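## Task

Take the black plate out of work nest N3 and place it in the yellow waste bin W1, a bin that is free to move. Apart from the bins, every item on the bench has to finish where it began. The plate must rest in W1 without the robot supporting it, and W1 must stand upright on the bench at the end. Release only once the whole plate is within W1, then open the gripper and back the arm away.

## Robot and tools

Robot: one FANUC CRX-5iA six-joint arm carrying a Robotiq 2F-140 parallel gripper, with a single camera, cam_wrist (616x616), mounted on the wrist. Joints in column order: J1 waist, J2 shoulder, J3 elbow, J4 forearm roll, J5 wrist pitch, J6 wrist roll.

Frame: results use the scene frame. Its origin sits on the table surface directly beneath the arm base; +z is up, +x is forward, +y is to the left when facing +x. end_effector_position is in metres and end_effector_quat_wxyz is the gripper orientation. That point lies between the finger pads when closed; fingertips extend about 33 mm past it when closed and 9 mm when fully open. The base may be slightly tilted and the printed position grows less accurate at long reach. Gripper fingers point along the tool +z and close along tool y.

execute_actions takes "actions", a list holding at most one item, plus optional "pictures" (true to get the camera image). An empty list just reports state and includes pictures. A motion item is {"rows": [...], "steps": n} with n from 3 to 15 (default 15), each step 1/30 s. Each row gets used for one step; if rows run out, the final row repeats. A wait item is {"steps": n} with no rows, n up to 300; it counts from the previous result, and your reply time eats into it.

Each row is one list of 9 numbers, each in [-1, 1]: dJ1, dJ2, dJ3, dJ4, dJ5, dJ6, gripper position, gripper force_limit, gripper speed.
- The six joint entries are offsets, not poses. They are measured from the joint angles printed in the most recent result that listed them (or, before any such result in a scene and for later calls within one reply, from where the arm is when the action begins). They are not cumulative row to row. Scale: 1.0 equals 1.983 rad for J1 and J2, 2.38 rad for J3, 2.975 rad for J4, J5, J6. So an all-zero joint part returns the arm to the reference angles; it is not a hold-still. Joint ranges (rad): J1 -3.491..3.491, J2 -3.140..3.140, J3 -1.187..4.328, J4 -3.316..3.316, J5 -3.140..3.140, J6 -3.927..3.927. A target more than 0.010 rad beyond a range end is refused entirely; near the end it is clipped and the result may print "joint sent to its limit".
- Gripper position is absolute: +1 fully open (140 mm), about -0.8 where pads touch, -1 closes until blocked. force_limit: -1 about 14 N, 0 about 60 N, +1 about 107 N. speed: -1 about 30 mm/s, 0 about 140, +1 about 250.

Motion limits: joint target speeds cap at 2.62 (J1, J2), 3.14 (J3), 3.93 (J4-J6) rad/s with half a second to ramp up; targets may lead measured angles by at most 0.805, 0.966, 1.21 rad respectively, and are pulled back if they would place the gripper over 70 mm from its current spot. Big moves therefore need several calls. Between calls the arm keeps heading to the last target until it stalls. The final 3 steps of each action execute after the result is returned.

Result lines: Joint positions and Joint velocities (rad, rad/s, column order); position_measured in counts (3 open, 230 pads touching, nonlinear); object_status 0 moving, 1 blocked while opening, 2 blocked while closing (a grip), 3 reached target or pads met (thin part may still be held). "joint command not followed" means the clearance check altered targets; HELD marks steps whose row was not fully sent.

Gripping: close with position -1 and confirm object_status 2. To squeeze harder while gripping, raise force_limit and also change position (e.g. -1 to -0.98). Closing pushes the fingertips about 24 mm farther from the arm, so leave that gap above the bench.

zoom_image: {"camera": "cam_wrist", "region": [x0, y0, x1, y1]} in pixels of the latest image, top-left origin, region no larger than 504x504. read_manual(section="licences") only returns licence text. finished_scene(scene) ends scene 1 or 2 permanently and reports success and the next task.

Avoid: any item leaving the table (ends the scene); tipping or dragging W1, which is loose; bumping other objects out of place; dropping or slamming the plate. Contact torque at a joint's load limit (152 N m for J1-J3, 38 for J4-J6, held weight included) or any outside force of 150 N halts the arm for 10 s. Holding loads heats the motors; heed MOTOR HOT warnings, since overheating brakes the arm. Loose objects may get brief outside nudges. Move smoothly and release the plate inside the bin, then open and withdraw before finishing.

Each tool is called after "Request:" as name(argument=value, ...), one argument or row to a line, values as JSON.

## Session

Request:
execute_actions(
  actions=[],
)

Scene clock: 0.00 s of 7200.00 s.
end_effector_position=(+0.8078, -0.3031, +0.2021) position_measured=3 object_status=3 end_effector_quat_wxyz=(-0.011, +0.906, +0.423, -0.006)
Joint positions: [-0.08   1.459  1.411  0.114 -1.415  2.622]
Joint velocities: [ 0.     0.    -0.001 -0.    -0.    -0.001]

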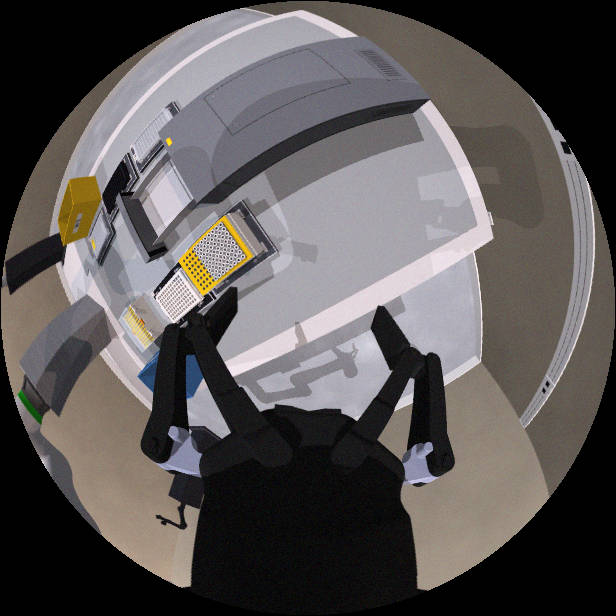

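Request:
execute_actions(
  actions=[
    {"rows":[[0.3,-0.43,-0.34,0,-0.03,0,1,0,0]]},
  ],
)

Request:
execute_actions(
  actions=[
    {"steps":45},
  ],
  pictures=true,
)

Scene clock: 0.57 s of 7200.00 s.
end_effector_position=(+0.8328, -0.2038, +0.2910) position_measured=3 object_status=3 end_effector_quat_wxyz=(-0.016, +0.877, +0.480, -0.001)
Joint positions: [ 0.05   1.276  1.233  0.114 -1.434  2.622]
Joint velocities: [ 0.409 -0.587 -0.554 -0.    -0.062 -0.001]
Steps of this call (steps 1 to 5: nothing new was sent; steps 6 to 17: the first 12 steps of this action). Readings (joint positions | what the end effector reports):
6: [-0.080 1.459 1.411 0.114 -1.415 2.622] | position_measured=3 object_status=3
7: [-0.079 1.457 1.408 0.114 -1.415 2.622] | position_measured=3 object_status=3
9: [-0.064 1.436 1.387 0.114 -1.417 2.622] | position_measured=3 object_status=3
13: [-0.005 1.354 1.308 0.114 -1.426 2.622] | position_measured=3 object_status=3
17: the state above

Scene clock: 2.07 s of 7200.00 s.
end_effector_position=(+0.7131, +0.0920, +0.5844) position_measured=3 object_status=3 end_effector_quat_wxyz=(-0.026, +0.746, +0.666, +0.021)
Joint positions: [ 0.515  0.606  0.601  0.114 -1.504  2.622]
Joint velocities: [ 0.    -0.     0.001 -0.     0.    -0.001]
Kept back: nothing.
Steps of this call (steps 1 to 3: the last 3 steps of your previous action; steps 4 to 45: the robot went on to your last target). Readings (joint positions | what the end effector reports):
1: [0.064 1.256 1.215 0.114 -1.436 2.622] | position_measured=3 object_status=3
2: [0.078 1.236 1.196 0.114 -1.438 2.622] | position_measured=3 object_status=3
4: [0.105 1.196 1.158 0.114 -1.443 2.622] | position_measured=3 object_status=3
8: [0.162 1.115 1.082 0.114 -1.451 2.622] | position_measured=3 object_status=3
45: the state above

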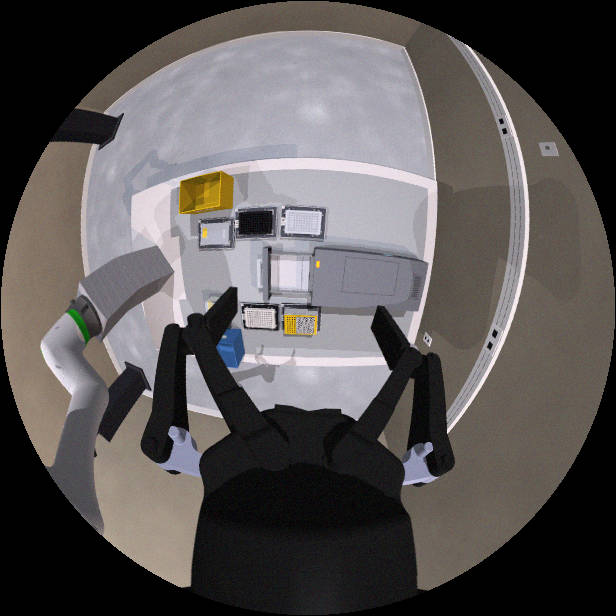

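Request:
execute_actions(
  actions=[
    {"rows":[[0.14,0.029,-0.313,0.046,0.241,-0.579,1,0,0]]},
  ],
)

Request:
execute_actions(
  actions=[
    {"steps":45},
  ],
  pictures=true,
)

Scene clock: 3.00 s of 7200.00 s.
end_effector_position=(+0.6889, +0.1460, +0.4977) position_measured=3 object_status=3 end_effector_quat_wxyz=(-0.015, +0.827, +0.562, +0.009)
Joint positions: [ 0.594  0.622  0.388  0.153 -1.3    2.244]
Joint velocities: [ 0.259  0.055 -0.693  0.127  0.665 -1.429]
Steps of this call (steps 1 to 15: the robot went on to your last target; step 16: nothing new was sent; steps 17 to 28: the first 12 steps of this action). Readings (joint positions | what the end effector reports):
17: [0.515 0.606 0.601 0.114 -1.504 2.622] | position_measured=3 object_status=3
18: [0.515 0.606 0.599 0.114 -1.503 2.619] | position_measured=3 object_status=3
20: [0.523 0.606 0.579 0.118 -1.484 2.586] | position_measured=3 object_status=3
24: [0.558 0.614 0.485 0.135 -1.393 2.429] | position_measured=3 object_status=3
28: the state above

Scene clock: 4.50 s of 7200.00 s.
end_effector_position=(+0.5465, +0.2347, +0.3057) position_measured=3 object_status=3 end_effector_quat_wxyz=(-0.002, +0.995, +0.095, +0.000)
Joint positions: [ 0.792  0.663 -0.143  0.251 -0.787  0.9  ]
Joint velocities: [-0.    -0.    -0.    -0.     0.     0.001]
Kept back: nothing.
Steps of this call (steps 1 to 3: the last 3 steps of your previous action; steps 4 to 45: the robot went on to your last target). Readings (joint positions | what the end effector reports):
1: [0.603 0.624 0.365 0.157 -1.277 2.195] | position_measured=3 object_status=3
2: [0.611 0.625 0.342 0.162 -1.255 2.144] | position_measured=3 object_status=3
4: [0.628 0.629 0.297 0.170 -1.211 2.037] | position_measured=3 object_status=3
8: [0.661 0.636 0.208 0.186 -1.126 1.810] | position_measured=3 object_status=3
45: the state above
The arm was judged still, so your last target was given up. Only a new action makes it travel on or press farther. Fingers that are still opening or closing keep moving.

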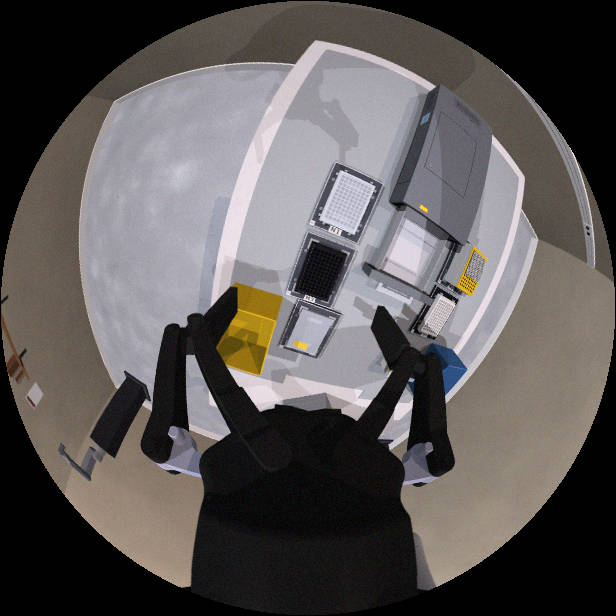

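Request:
execute_actions(
  actions=[
    {"rows":[[-0.044,0.158,-0.034,0.072,0.128,-0.119,1,0,0]]},
  ],
)

Request:
execute_actions(
  actions=[
    {"steps":30},
  ],
  pictures=true,
)

Scene clock: 5.10 s of 7200.00 s.
end_effector_position=(+0.5413, +0.2165, +0.1820) position_measured=3 object_status=3 end_effector_quat_wxyz=(+0.006, +0.999, +0.032, +0.005)
Joint positions: [ 0.736  0.866 -0.196  0.389 -0.541  0.671]
Joint velocities: [-0.183  0.656 -0.169  0.445  0.793 -0.734]
Steps of this call (steps 1 to 6: nothing new was sent; steps 7 to 18: the first 12 steps of this action). Readings (joint positions | what the end effector reports):
7: [0.792 0.663 -0.144 0.251 -0.787 0.900] | position_measured=3 object_status=3
8: [0.792 0.666 -0.144 0.252 -0.784 0.897] | position_measured=3 object_status=3
10: [0.786 0.687 -0.150 0.267 -0.758 0.873] | position_measured=3 object_status=3
14: [0.761 0.778 -0.173 0.329 -0.649 0.771] | position_measured=3 object_status=3
18: the state above

Scene clock: 6.10 s of 7200.00 s.
end_effector_position=(+0.5212, +0.2087, +0.1163) position_measured=3 object_status=3 end_effector_quat_wxyz=(-0.000, +1.000, +0.001, -0.002)
Joint positions: [ 0.705  0.977 -0.224  0.465 -0.407  0.546]
Joint velocities: [-0.    -0.001 -0.     0.002 -0.    -0.001]
Kept back: nothing.
Steps of this call (steps 1 to 3: the last 3 steps of your previous action; steps 4 to 30: the robot went on to your last target). Readings (joint positions | what the end effector reports):
1: [0.730 0.889 -0.202 0.405 -0.514 0.646] | position_measured=3 object_status=3
2: [0.724 0.911 -0.207 0.420 -0.487 0.621] | position_measured=3 object_status=3
4: [0.713 0.949 -0.217 0.446 -0.440 0.577] | position_measured=3 object_status=3
8: [0.705 0.976 -0.224 0.465 -0.407 0.547] | position_measured=3 object_status=3
30: the state above
The arm was judged still, so your last target was given up. Only a new action makes it travel on or press farther. Fingers that are still opening or closing keep moving.

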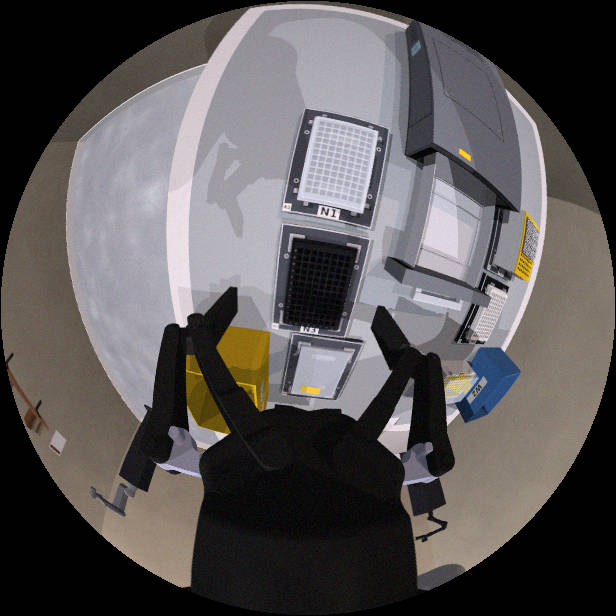

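Request:
execute_actions(
  actions=[
    {"rows":[[-0.037,0.053,-0.02,0.091,0.048,-0.072,0.6,0,0]]},
  ],
)

Request:
execute_actions(
  actions=[
    {"steps":20},
  ],
  pictures=true,
)

Scene clock: 6.73 s of 7200.00 s.
end_effector_position=(+0.5115, +0.1921, +0.0559) position_measured=53 object_status=0 end_effector_quat_wxyz=(-0.002, +1.000, -0.000, -0.001)
Joint positions: [ 0.632  1.082 -0.272  0.734 -0.265  0.333]
Joint velocities: [-0.026  0.036 -0.017  0.099  0.05  -0.077]
Steps of this call (steps 1 to 7: nothing new was sent; steps 8 to 19: the first 12 steps of this action). Readings (joint positions | what the end effector reports):
8: [0.705 0.977 -0.224 0.465 -0.406 0.546] | position_measured=3 object_status=0
9: [0.704 0.978 -0.225 0.469 -0.404 0.543] | position_measured=5 object_status=0
11: [0.695 0.991 -0.231 0.502 -0.387 0.517] | position_measured=21 object_status=0
15: [0.654 1.050 -0.258 0.654 -0.307 0.397] | position_measured=50 object_status=0
19: the state above

Scene clock: 7.40 s of 7200.00 s.
end_effector_position=(+0.5115, +0.1923, +0.0557) position_measured=53 object_status=3 end_effector_quat_wxyz=(-0.002, +1.000, -0.000, -0.001)
Joint positions: [ 0.632  1.082 -0.272  0.736 -0.264  0.332]
Joint velocities: [-0.    -0.    -0.001 -0.001  0.001  0.   ]
Kept back: nothing.
Steps of this call (steps 1 to 3: the last 3 steps of your previous action; steps 4 to 15: the robot went on to your last target; steps 16 to 20: nothing new was sent). Readings (joint positions | what the end effector reports):
1: [0.632 1.082 -0.272 0.735 -0.264 0.332] | position_measured=53 object_status=0
2: [0.632 1.082 -0.272 0.736 -0.264 0.332] | position_measured=53 object_status=3
4: [0.632 1.082 -0.272 0.736 -0.264 0.332] | position_measured=53 object_status=3
8: [0.632 1.082 -0.272 0.736 -0.264 0.332] | position_measured=53 object_status=3
20: the state above
The arm was judged still, so your last target was given up. Only a new action makes it travel on or press farther. Fingers that are still opening or closing keep moving.

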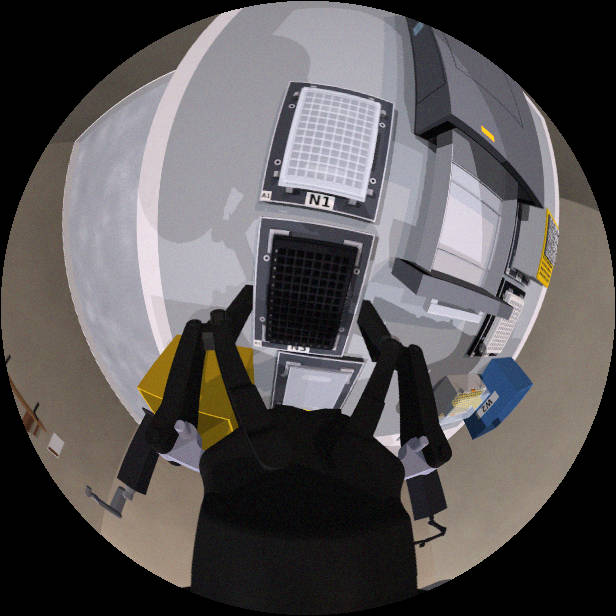

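Request:
execute_actions(
  actions=[
    {"rows":[[-0.006,0.018,0.015,0,0,0.003,0.6,0,0]]},
  ],
)

Request:
execute_actions(
  actions=[
    {"rows":[[0,0,0,0,0,0,-1,0,-0.3]]},
  ],
)

Request:
execute_actions(
  actions=[
    {"steps":20},
  ],
  pictures=true,
)

Scene clock: 7.90 s of 7200.00 s.
end_effector_position=(+0.5175, +0.1909, +0.0416) position_measured=53 object_status=3 end_effector_quat_wxyz=(-0.001, +1.000, -0.002, -0.001)
Joint positions: [ 0.62   1.118 -0.236  0.736 -0.264  0.341]
Joint velocities: [-0.     0.001  0.001 -0.001 -0.     0.002]
Steps of this call (steps 1 to 3: nothing new was sent; steps 4 to 15: the first 12 steps of this action). Readings (joint positions | what the end effector reports):
4: [0.632 1.082 -0.272 0.736 -0.264 0.332] | position_measured=53 object_status=3
5: [0.631 1.084 -0.270 0.736 -0.264 0.332] | position_measured=53 object_status=3
7: [0.625 1.102 -0.251 0.736 -0.264 0.337] | position_measured=53 object_status=3
11: [0.620 1.117 -0.237 0.736 -0.264 0.341] | position_measured=53 object_status=3
15: the state above

Scene clock: 8.40 s of 7200.00 s.
end_effector_position=(+0.5176, +0.1911, +0.0416) position_measured=104 object_status=0 end_effector_quat_wxyz=(-0.001, +1.000, -0.002, -0.001)
Joint positions: [ 0.62   1.118 -0.236  0.736 -0.263  0.341]
Joint velocities: [ 0.    -0.001  0.001  0.    -0.     0.   ]
Steps of this call (steps 1 to 3: the last 3 steps of your previous action; steps 4 to 15: the first 12 steps of this action, its rows measured from where the robot was after step 3). Readings (joint positions | what the end effector reports):
3: [0.620 1.118 -0.236 0.736 -0.264 0.341] | position_measured=53 object_status=3
4: [0.620 1.118 -0.236 0.736 -0.264 0.341] | position_measured=53 object_status=0
5: [0.620 1.118 -0.236 0.736 -0.264 0.341] | position_measured=55 object_status=0
7: [0.620 1.118 -0.236 0.736 -0.264 0.341] | position_measured=67 object_status=0
11: [0.620 1.118 -0.236 0.736 -0.264 0.341] | position_measured=90 object_status=0
15: the state above

Scene clock: 9.07 s of 7200.00 s.
end_effector_position=(+0.5175, +0.1910, +0.0416) position_measured=104 object_status=2 end_effector_quat_wxyz=(-0.001, +1.000, -0.002, -0.001)
Joint positions: [ 0.62   1.118 -0.236  0.736 -0.264  0.341]
Joint velocities: [-0.     0.     0.001  0.     0.     0.   ]
Kept back: nothing.
Steps of this call (steps 1 to 3: the last 3 steps of your previous action; steps 4 to 15: the robot went on to your last target; steps 16 to 20: nothing new was sent). Readings (joint positions | what the end effector reports):
1: [0.620 1.118 -0.236 0.736 -0.263 0.341] | position_measured=104 object_status=0
2: [0.620 1.118 -0.236 0.736 -0.263 0.341] | position_measured=104 object_status=0
4: [0.620 1.118 -0.236 0.736 -0.263 0.341] | position_measured=104 object_status=2
8: [0.620 1.118 -0.236 0.736 -0.263 0.341] | position_measured=104 object_status=2
20: the state above
The arm was judged still, so your last target was given up. Only a new action makes it travel on or press farther. Fingers that are still opening or closing keep moving.

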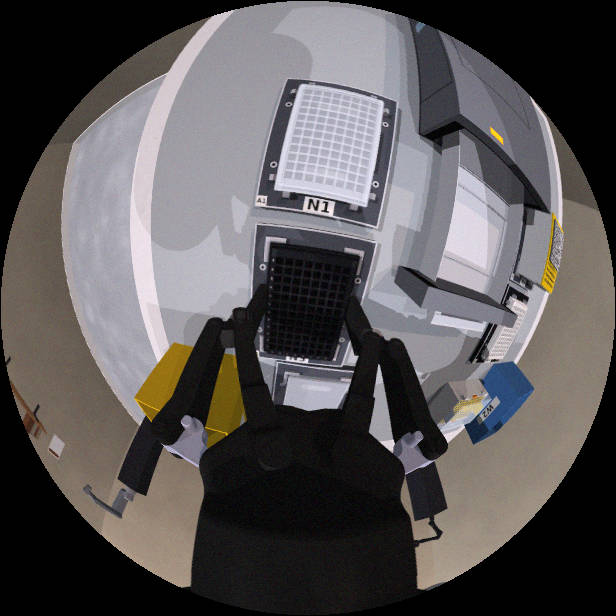

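Request:
execute_actions(
  actions=[
    {"rows":[[0,-0.03,-0.019,0,0,0,-1,0,-0.3]]},
  ],
)

Request:
execute_actions(
  actions=[
    {"rows":[[0,-0.19,-0.165,0,0,0,-1,0,-0.3]]},
  ],
)

Request:
execute_actions(
  actions=[
    {"steps":20},
  ],
)

Request:
execute_actions(
  actions=[
    {"rows":[[0.2,0,0,0,0,-0.134,-1,0,-0.3]]},
  ],
)

Request:
execute_actions(
  actions=[
    {"steps":25},
  ],
  pictures=true,
)

Scene clock: 9.70 s of 7200.00 s.
end_effector_position=(+0.5194, +0.1867, +0.0654) position_measured=105 object_status=2 end_effector_quat_wxyz=(-0.004, +1.000, -0.003, +0.004)
Joint positions: [ 0.619  1.058 -0.281  0.736 -0.264  0.341]
Joint velocities: [ 0.001 -0.002 -0.     0.     0.006  0.   ]
Steps of this call (steps 1 to 7: nothing new was sent; steps 8 to 19: the first 12 steps of this action). Readings (joint positions | what the end effector reports):
8: [0.620 1.118 -0.236 0.736 -0.264 0.341] | position_measured=104 object_status=2
9: [0.620 1.116 -0.238 0.736 -0.264 0.341] | position_measured=104 object_status=2
11: [0.620 1.095 -0.254 0.736 -0.264 0.341] | position_measured=105 object_status=2
15: [0.619 1.059 -0.281 0.736 -0.264 0.341] | position_measured=105 object_status=2
19: the state above

Scene clock: 10.20 s of 7200.00 s.
end_effector_position=(+0.4687, +0.1423, +0.1449) position_measured=105 object_status=2 end_effector_quat_wxyz=(-0.002, +1.000, -0.002, +0.000)
Joint positions: [ 0.62   0.811 -0.539  0.736 -0.264  0.341]
Joint velocities: [-0.    -0.853 -0.887  0.001 -0.     0.001]
Steps of this call (steps 1 to 3: the last 3 steps of your previous action; steps 4 to 15: the first 12 steps of this action, its rows measured from where the robot was after step 3). Readings (joint positions | what the end effector reports):
3: [0.620 1.058 -0.282 0.736 -0.264 0.341] | position_measured=105 object_status=2
4: [0.620 1.058 -0.282 0.736 -0.264 0.341] | position_measured=105 object_status=2
5: [0.620 1.056 -0.284 0.736 -0.264 0.341] | position_measured=105 object_status=2
7: [0.620 1.034 -0.307 0.736 -0.264 0.341] | position_measured=105 object_status=2
11: [0.620 0.928 -0.418 0.736 -0.264 0.341] | position_measured=105 object_status=2
15: the state above

Scene clock: 10.87 s of 7200.00 s.
end_effector_position=(+0.4347, +0.1160, +0.1802) position_measured=105 object_status=2 end_effector_quat_wxyz=(-0.001, +1.000, -0.002, -0.002)
Joint positions: [ 0.62   0.681 -0.674  0.736 -0.264  0.341]
Joint velocities: [-0.     0.001 -0.     0.001 -0.    -0.   ]
Kept back: nothing.
Steps of this call (steps 1 to 3: the last 3 steps of your previous action; steps 4 to 20: the robot went on to your last target). Readings (joint positions | what the end effector reports):
1: [0.620 0.782 -0.569 0.736 -0.264 0.341] | position_measured=105 object_status=2
2: [0.620 0.755 -0.597 0.736 -0.264 0.341] | position_measured=105 object_status=2
4: [0.620 0.711 -0.643 0.736 -0.264 0.341] | position_measured=105 object_status=2
8: [0.620 0.682 -0.674 0.736 -0.264 0.341] | position_measured=105 object_status=2
20: the state above

Scene clock: 11.27 s of 7200.00 s.
end_effector_position=(+0.4049, +0.2205, +0.1989) position_measured=105 object_status=2 end_effector_quat_wxyz=(-0.015, +1.000, -0.004, +0.013)
Joint positions: [ 0.855  0.681 -0.674  0.736 -0.264  0.104]
Joint velocities: [ 0.803 -0.    -0.    -0.     0.    -0.802]
Steps of this call (steps 1 to 12: the first 12 steps of this action). Readings (joint positions | what the end effector reports):
1: [0.620 0.681 -0.674 0.736 -0.264 0.341] | position_measured=105 object_status=2
2: [0.622 0.681 -0.674 0.736 -0.264 0.339] | position_measured=105 object_status=2
4: [0.643 0.681 -0.674 0.736 -0.264 0.317] | position_measured=105 object_status=2
8: [0.746 0.681 -0.674 0.736 -0.264 0.213] | position_measured=105 object_status=2
12: the state above

Scene clock: 12.10 s of 7200.00 s.
end_effector_position=(+0.3707, +0.2865, +0.2123) position_measured=105 object_status=2 end_effector_quat_wxyz=(-0.026, +0.999, -0.006, +0.022)
Joint positions: [ 1.016  0.681 -0.674  0.736 -0.264 -0.058]
Joint velocities: [ 0.    -0.    -0.001 -0.    -0.     0.   ]
Kept back: nothing.
Steps of this call (steps 1 to 3: the last 3 steps of your previous action; steps 4 to 25: the robot went on to your last target). Readings (joint positions | what the end effector reports):
1: [0.882 0.681 -0.674 0.736 -0.264 0.077] | position_measured=105 object_status=2
2: [0.910 0.681 -0.674 0.736 -0.264 0.049] | position_measured=105 object_status=2
4: [0.961 0.681 -0.674 0.736 -0.264 -0.002] | position_measured=105 object_status=2
8: [1.014 0.681 -0.674 0.736 -0.264 -0.056] | position_measured=105 object_status=2
25: the state above

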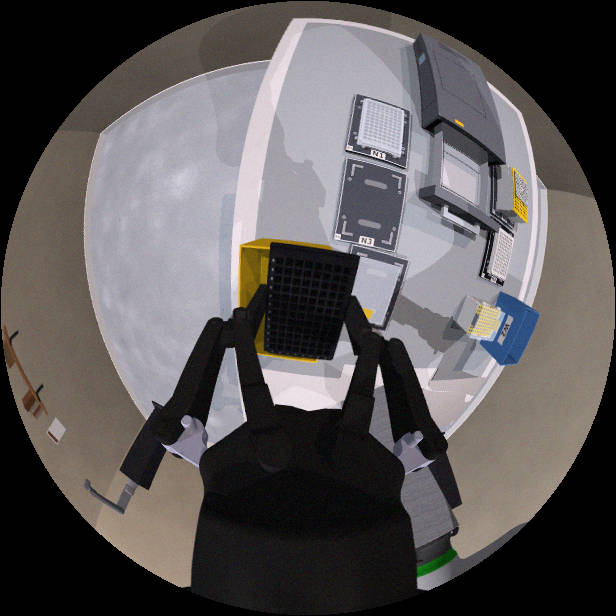

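Request:
execute_actions(
  actions=[
    {"rows":[[-0.006,0.14,0.04,0.139,0.025,-0.098,-1,0,-0.3]]},
  ],
)

Request:
execute_actions(
  actions=[
    {"steps":25},
  ],
  pictures=true,
)

Scene clock: 12.63 s of 7200.00 s.
end_effector_position=(+0.3439, +0.3275, +0.1290) position_measured=105 object_status=2 end_effector_quat_wxyz=(-0.004, +0.999, +0.051, +0.006)
Joint positions: [ 1.006  0.919 -0.593  1.09  -0.2   -0.308]
Joint velocities: [-0.026  0.592  0.2    0.867  0.157 -0.612]
Steps of this call (steps 1 to 4: the robot went on to your last target; steps 5 to 16: the first 12 steps of this action). Readings (joint positions | what the end effector reports):
5: [1.016 0.681 -0.674 0.736 -0.264 -0.058] | position_measured=105 object_status=2
6: [1.016 0.683 -0.673 0.739 -0.264 -0.061] | position_measured=105 object_status=2
8: [1.016 0.705 -0.666 0.772 -0.258 -0.084] | position_measured=105 object_status=2
12: [1.011 0.813 -0.629 0.932 -0.229 -0.196] | position_measured=105 object_status=2
16: the state above

Scene clock: 13.47 s of 7200.00 s.
end_effector_position=(+0.3350, +0.3330, +0.1139) position_measured=105 object_status=2 end_effector_quat_wxyz=(-0.002, +0.998, +0.060, +0.001)
Joint positions: [ 1.004  0.959 -0.579  1.149 -0.189 -0.35 ]
Joint velocities: [-0.  0.  0.  0. -0.  0.]
Kept back: nothing.
Steps of this call (steps 1 to 3: the last 3 steps of your previous action; steps 4 to 25: the robot went on to your last target). Readings (joint positions | what the end effector reports):
1: [1.005 0.937 -0.587 1.116 -0.195 -0.326] | position_measured=105 object_status=2
2: [1.005 0.949 -0.583 1.134 -0.192 -0.339] | position_measured=105 object_status=2
4: [1.004 0.959 -0.579 1.148 -0.190 -0.349] | position_measured=105 object_status=2
8: [1.004 0.959 -0.579 1.149 -0.189 -0.349] | position_measured=105 object_status=2
25: the state above

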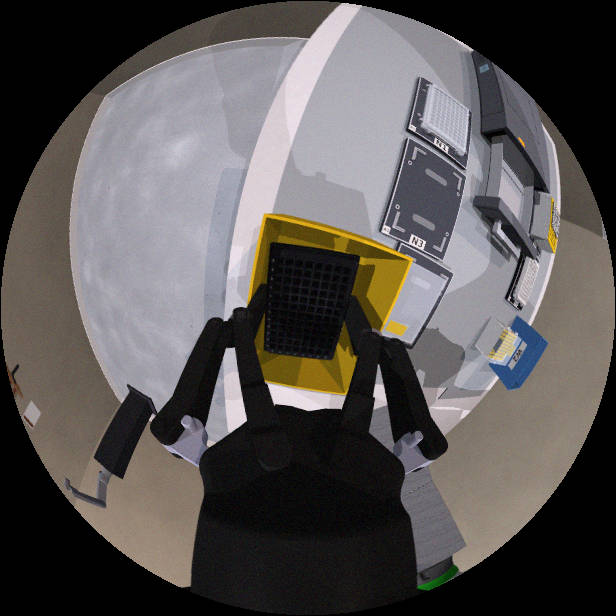

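Request:
execute_actions(
  actions=[
    {"rows":[[-0.015,0.086,0.042,0,0,-0.025,-1,0,-0.3]]},
  ],
)

Request:
execute_actions(
  actions=[
    {"steps":15},
  ],
  pictures=true,
)

Scene clock: 23.90 s of 7200.00 s.
end_effector_position=(+0.3317, +0.3280, +0.0785) position_measured=106 object_status=2 end_effector_quat_wxyz=(+0.011, +0.999, +0.035, -0.011)
Joint positions: [ 0.989  1.049 -0.523  1.15  -0.188 -0.391]
Joint velocities: [ 0.     0.     0.001  0.    -0.     0.001]
FORCE FAULT: contact force on the arm reached its limit, and the arm stopped for 10 seconds. The contact can be on any part of the arm, not only on its tool. The arm's remaining commands of this call were not run. The arm holds still and accepts commands again. Move the arm away from the contact; if what it grips holds it there, let go first. Pushing or pulling that hard again can fault the arm again.
Kept back: nothing.
The stop began at step 13 of this call (marked STOPPED below). From that step on the arm followed nothing that you had sent. 8 steps, steps kept back included, did not run and will not run. Nothing is kept back now, and the robot has no last target.
Steps of this call (steps 1 to 5: the robot went on to your last target; steps 6 to 12: the first 7 steps of this action; steps 13 to 313: the stop). Readings (joint positions | what the end effector reports):
6: [1.004 0.959 -0.579 1.149 -0.189 -0.350] | position_measured=105 object_status=2
7: [1.004 0.962 -0.577 1.149 -0.189 -0.351] | position_measured=105 object_status=2
9: [1.000 0.983 -0.565 1.149 -0.189 -0.360] | position_measured=105 object_status=2
13: [0.988 1.053 -0.522 1.150 -0.188 -0.391] | position_measured=106 object_status=2 STOPPED
313: the state above

Scene clock: 23.93 s of 7200.00 s.
end_effector_position=(+0.3317, +0.3280, +0.0785) position_measured=106 object_status=2 end_effector_quat_wxyz=(+0.011, +0.999, +0.035, -0.011)
Joint positions: [ 0.989  1.049 -0.523  1.15  -0.188 -0.391]
Joint velocities: [ 0.  0. -0.  0.  0. -0.]
Kept back: nothing.
A stop began in an earlier call of the same reply, so what this call sent did not run. Send another action.
Steps of this call (step 1: nothing new was sent). Readings (joint positions | what the end effector reports):
1: the state above

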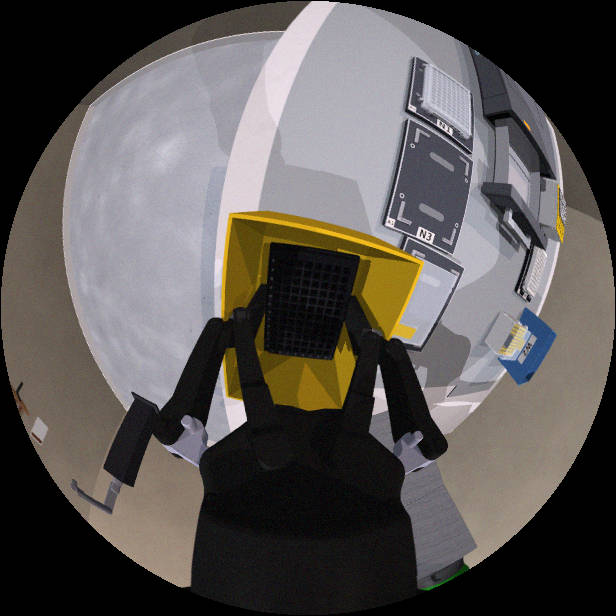

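Knuckles hit the rim. Rise slightly, release, and leave.

Request:
execute_actions(
  actions=[
    {"rows":[[0,-0.018,-0.011,0,0,0,-1,0,-0.3]],"steps":10},
  ],
)

Request:
execute_actions(
  actions=[
    {"rows":[[0,0,0,0,0,0,0.4,0,0]],"steps":12},
  ],
)

Request:
execute_actions(
  actions=[
    {"rows":[[0,-0.15,-0.08,0,0,0,0.4,0,0]]},
  ],
)

Request:
execute_actions(
  actions=[
    {"steps":15},
  ],
  pictures=true,
)

Scene clock: 24.27 s of 7200.00 s.
end_effector_position=(+0.3330, +0.3260, +0.0915) position_measured=106 object_status=2 end_effector_quat_wxyz=(+0.007, +0.999, +0.034, -0.008)
Joint positions: [ 0.989  1.014 -0.548  1.15  -0.188 -0.391]
Joint velocities: [-0.001 -0.017 -0.014  0.    -0.     0.001]
Steps of this call (steps 1 to 3: nothing new was sent; steps 4 to 10: the first 7 steps of this action). Readings (joint positions | what the end effector reports):
4: [0.989 1.049 -0.523 1.150 -0.188 -0.391] | position_measured=106 object_status=2
5: [0.989 1.046 -0.524 1.150 -0.188 -0.391] | position_measured=106 object_status=2
7: [0.989 1.028 -0.538 1.150 -0.188 -0.391] | position_measured=106 object_status=2
10: the state above

Scene clock: 24.67 s of 7200.00 s.
end_effector_position=(+0.3330, +0.3259, +0.0917) position_measured=78 object_status=0 end_effector_quat_wxyz=(+0.007, +0.999, +0.034, -0.008)
Joint positions: [ 0.989  1.013 -0.549  1.15  -0.188 -0.391]
Joint velocities: [ 0.     0.    -0.002  0.001 -0.     0.001]
Steps of this call (steps 1 to 3: the last 3 steps of your previous action; steps 4 to 12: the first 9 steps of this action, its rows measured from where the robot was after step 3). Readings (joint positions | what the end effector reports):
3: [0.989 1.013 -0.549 1.150 -0.188 -0.391] | position_measured=106 object_status=2
4: [0.989 1.013 -0.549 1.150 -0.188 -0.391] | position_measured=106 object_status=0
5: [0.989 1.013 -0.549 1.150 -0.188 -0.391] | position_measured=106 object_status=0
7: [0.989 1.013 -0.549 1.150 -0.188 -0.391] | position_measured=88 object_status=0
11: [0.989 1.013 -0.549 1.150 -0.188 -0.391] | position_measured=78 object_status=0
12: the state above

Scene clock: 25.17 s of 7200.00 s.
end_effector_position=(+0.3460, +0.3166, +0.1824) position_measured=78 object_status=3 end_effector_quat_wxyz=(-0.026, +0.999, +0.026, +0.021)
Joint positions: [ 0.989  0.761 -0.71   1.15  -0.188 -0.391]
Joint velocities: [ 0.    -0.652 -0.415  0.001  0.001  0.001]
Steps of this call (steps 1 to 3: the last 3 steps of your previous action; steps 4 to 15: the first 12 steps of this action, its rows measured from where the robot was after step 3). Readings (joint positions | what the end effector reports):
3: [0.989 1.013 -0.549 1.150 -0.188 -0.391] | position_measured=78 object_status=0
4: [0.989 1.013 -0.549 1.150 -0.188 -0.391] | position_measured=78 object_status=0
5: [0.989 1.011 -0.550 1.150 -0.188 -0.391] | position_measured=78 object_status=3
7: [0.989 0.990 -0.563 1.150 -0.188 -0.391] | position_measured=78 object_status=3
11: [0.989 0.881 -0.633 1.150 -0.188 -0.391] | position_measured=78 object_status=3
15: the state above

Scene clock: 25.67 s of 7200.00 s.
end_effector_position=(+0.3467, +0.3132, +0.1975) position_measured=78 object_status=3 end_effector_quat_wxyz=(-0.032, +0.999, +0.025, +0.026)
Joint positions: [ 0.989  0.716 -0.739  1.15  -0.188 -0.391]
Joint velocities: [-0.001 -0.001  0.001  0.001 -0.001  0.001]
Kept back: nothing.
Steps of this call (steps 1 to 3: the last 3 steps of your previous action; steps 4 to 15: the robot went on to your last target). Readings (joint positions | what the end effector reports):
1: [0.989 0.742 -0.722 1.150 -0.188 -0.391] | position_measured=78 object_status=3
2: [0.989 0.728 -0.731 1.150 -0.188 -0.391] | position_measured=78 object_status=3
4: [0.989 0.716 -0.738 1.150 -0.188 -0.391] | position_measured=78 object_status=3
8: [0.989 0.716 -0.739 1.150 -0.188 -0.391] | position_measured=78 object_status=3
15: the state above

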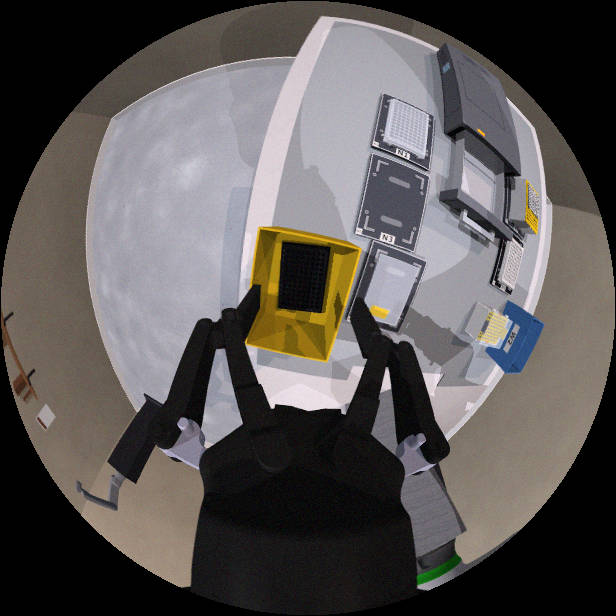

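Request:
finished_scene(
  scene=1,
)

The scene is finished: the task was done.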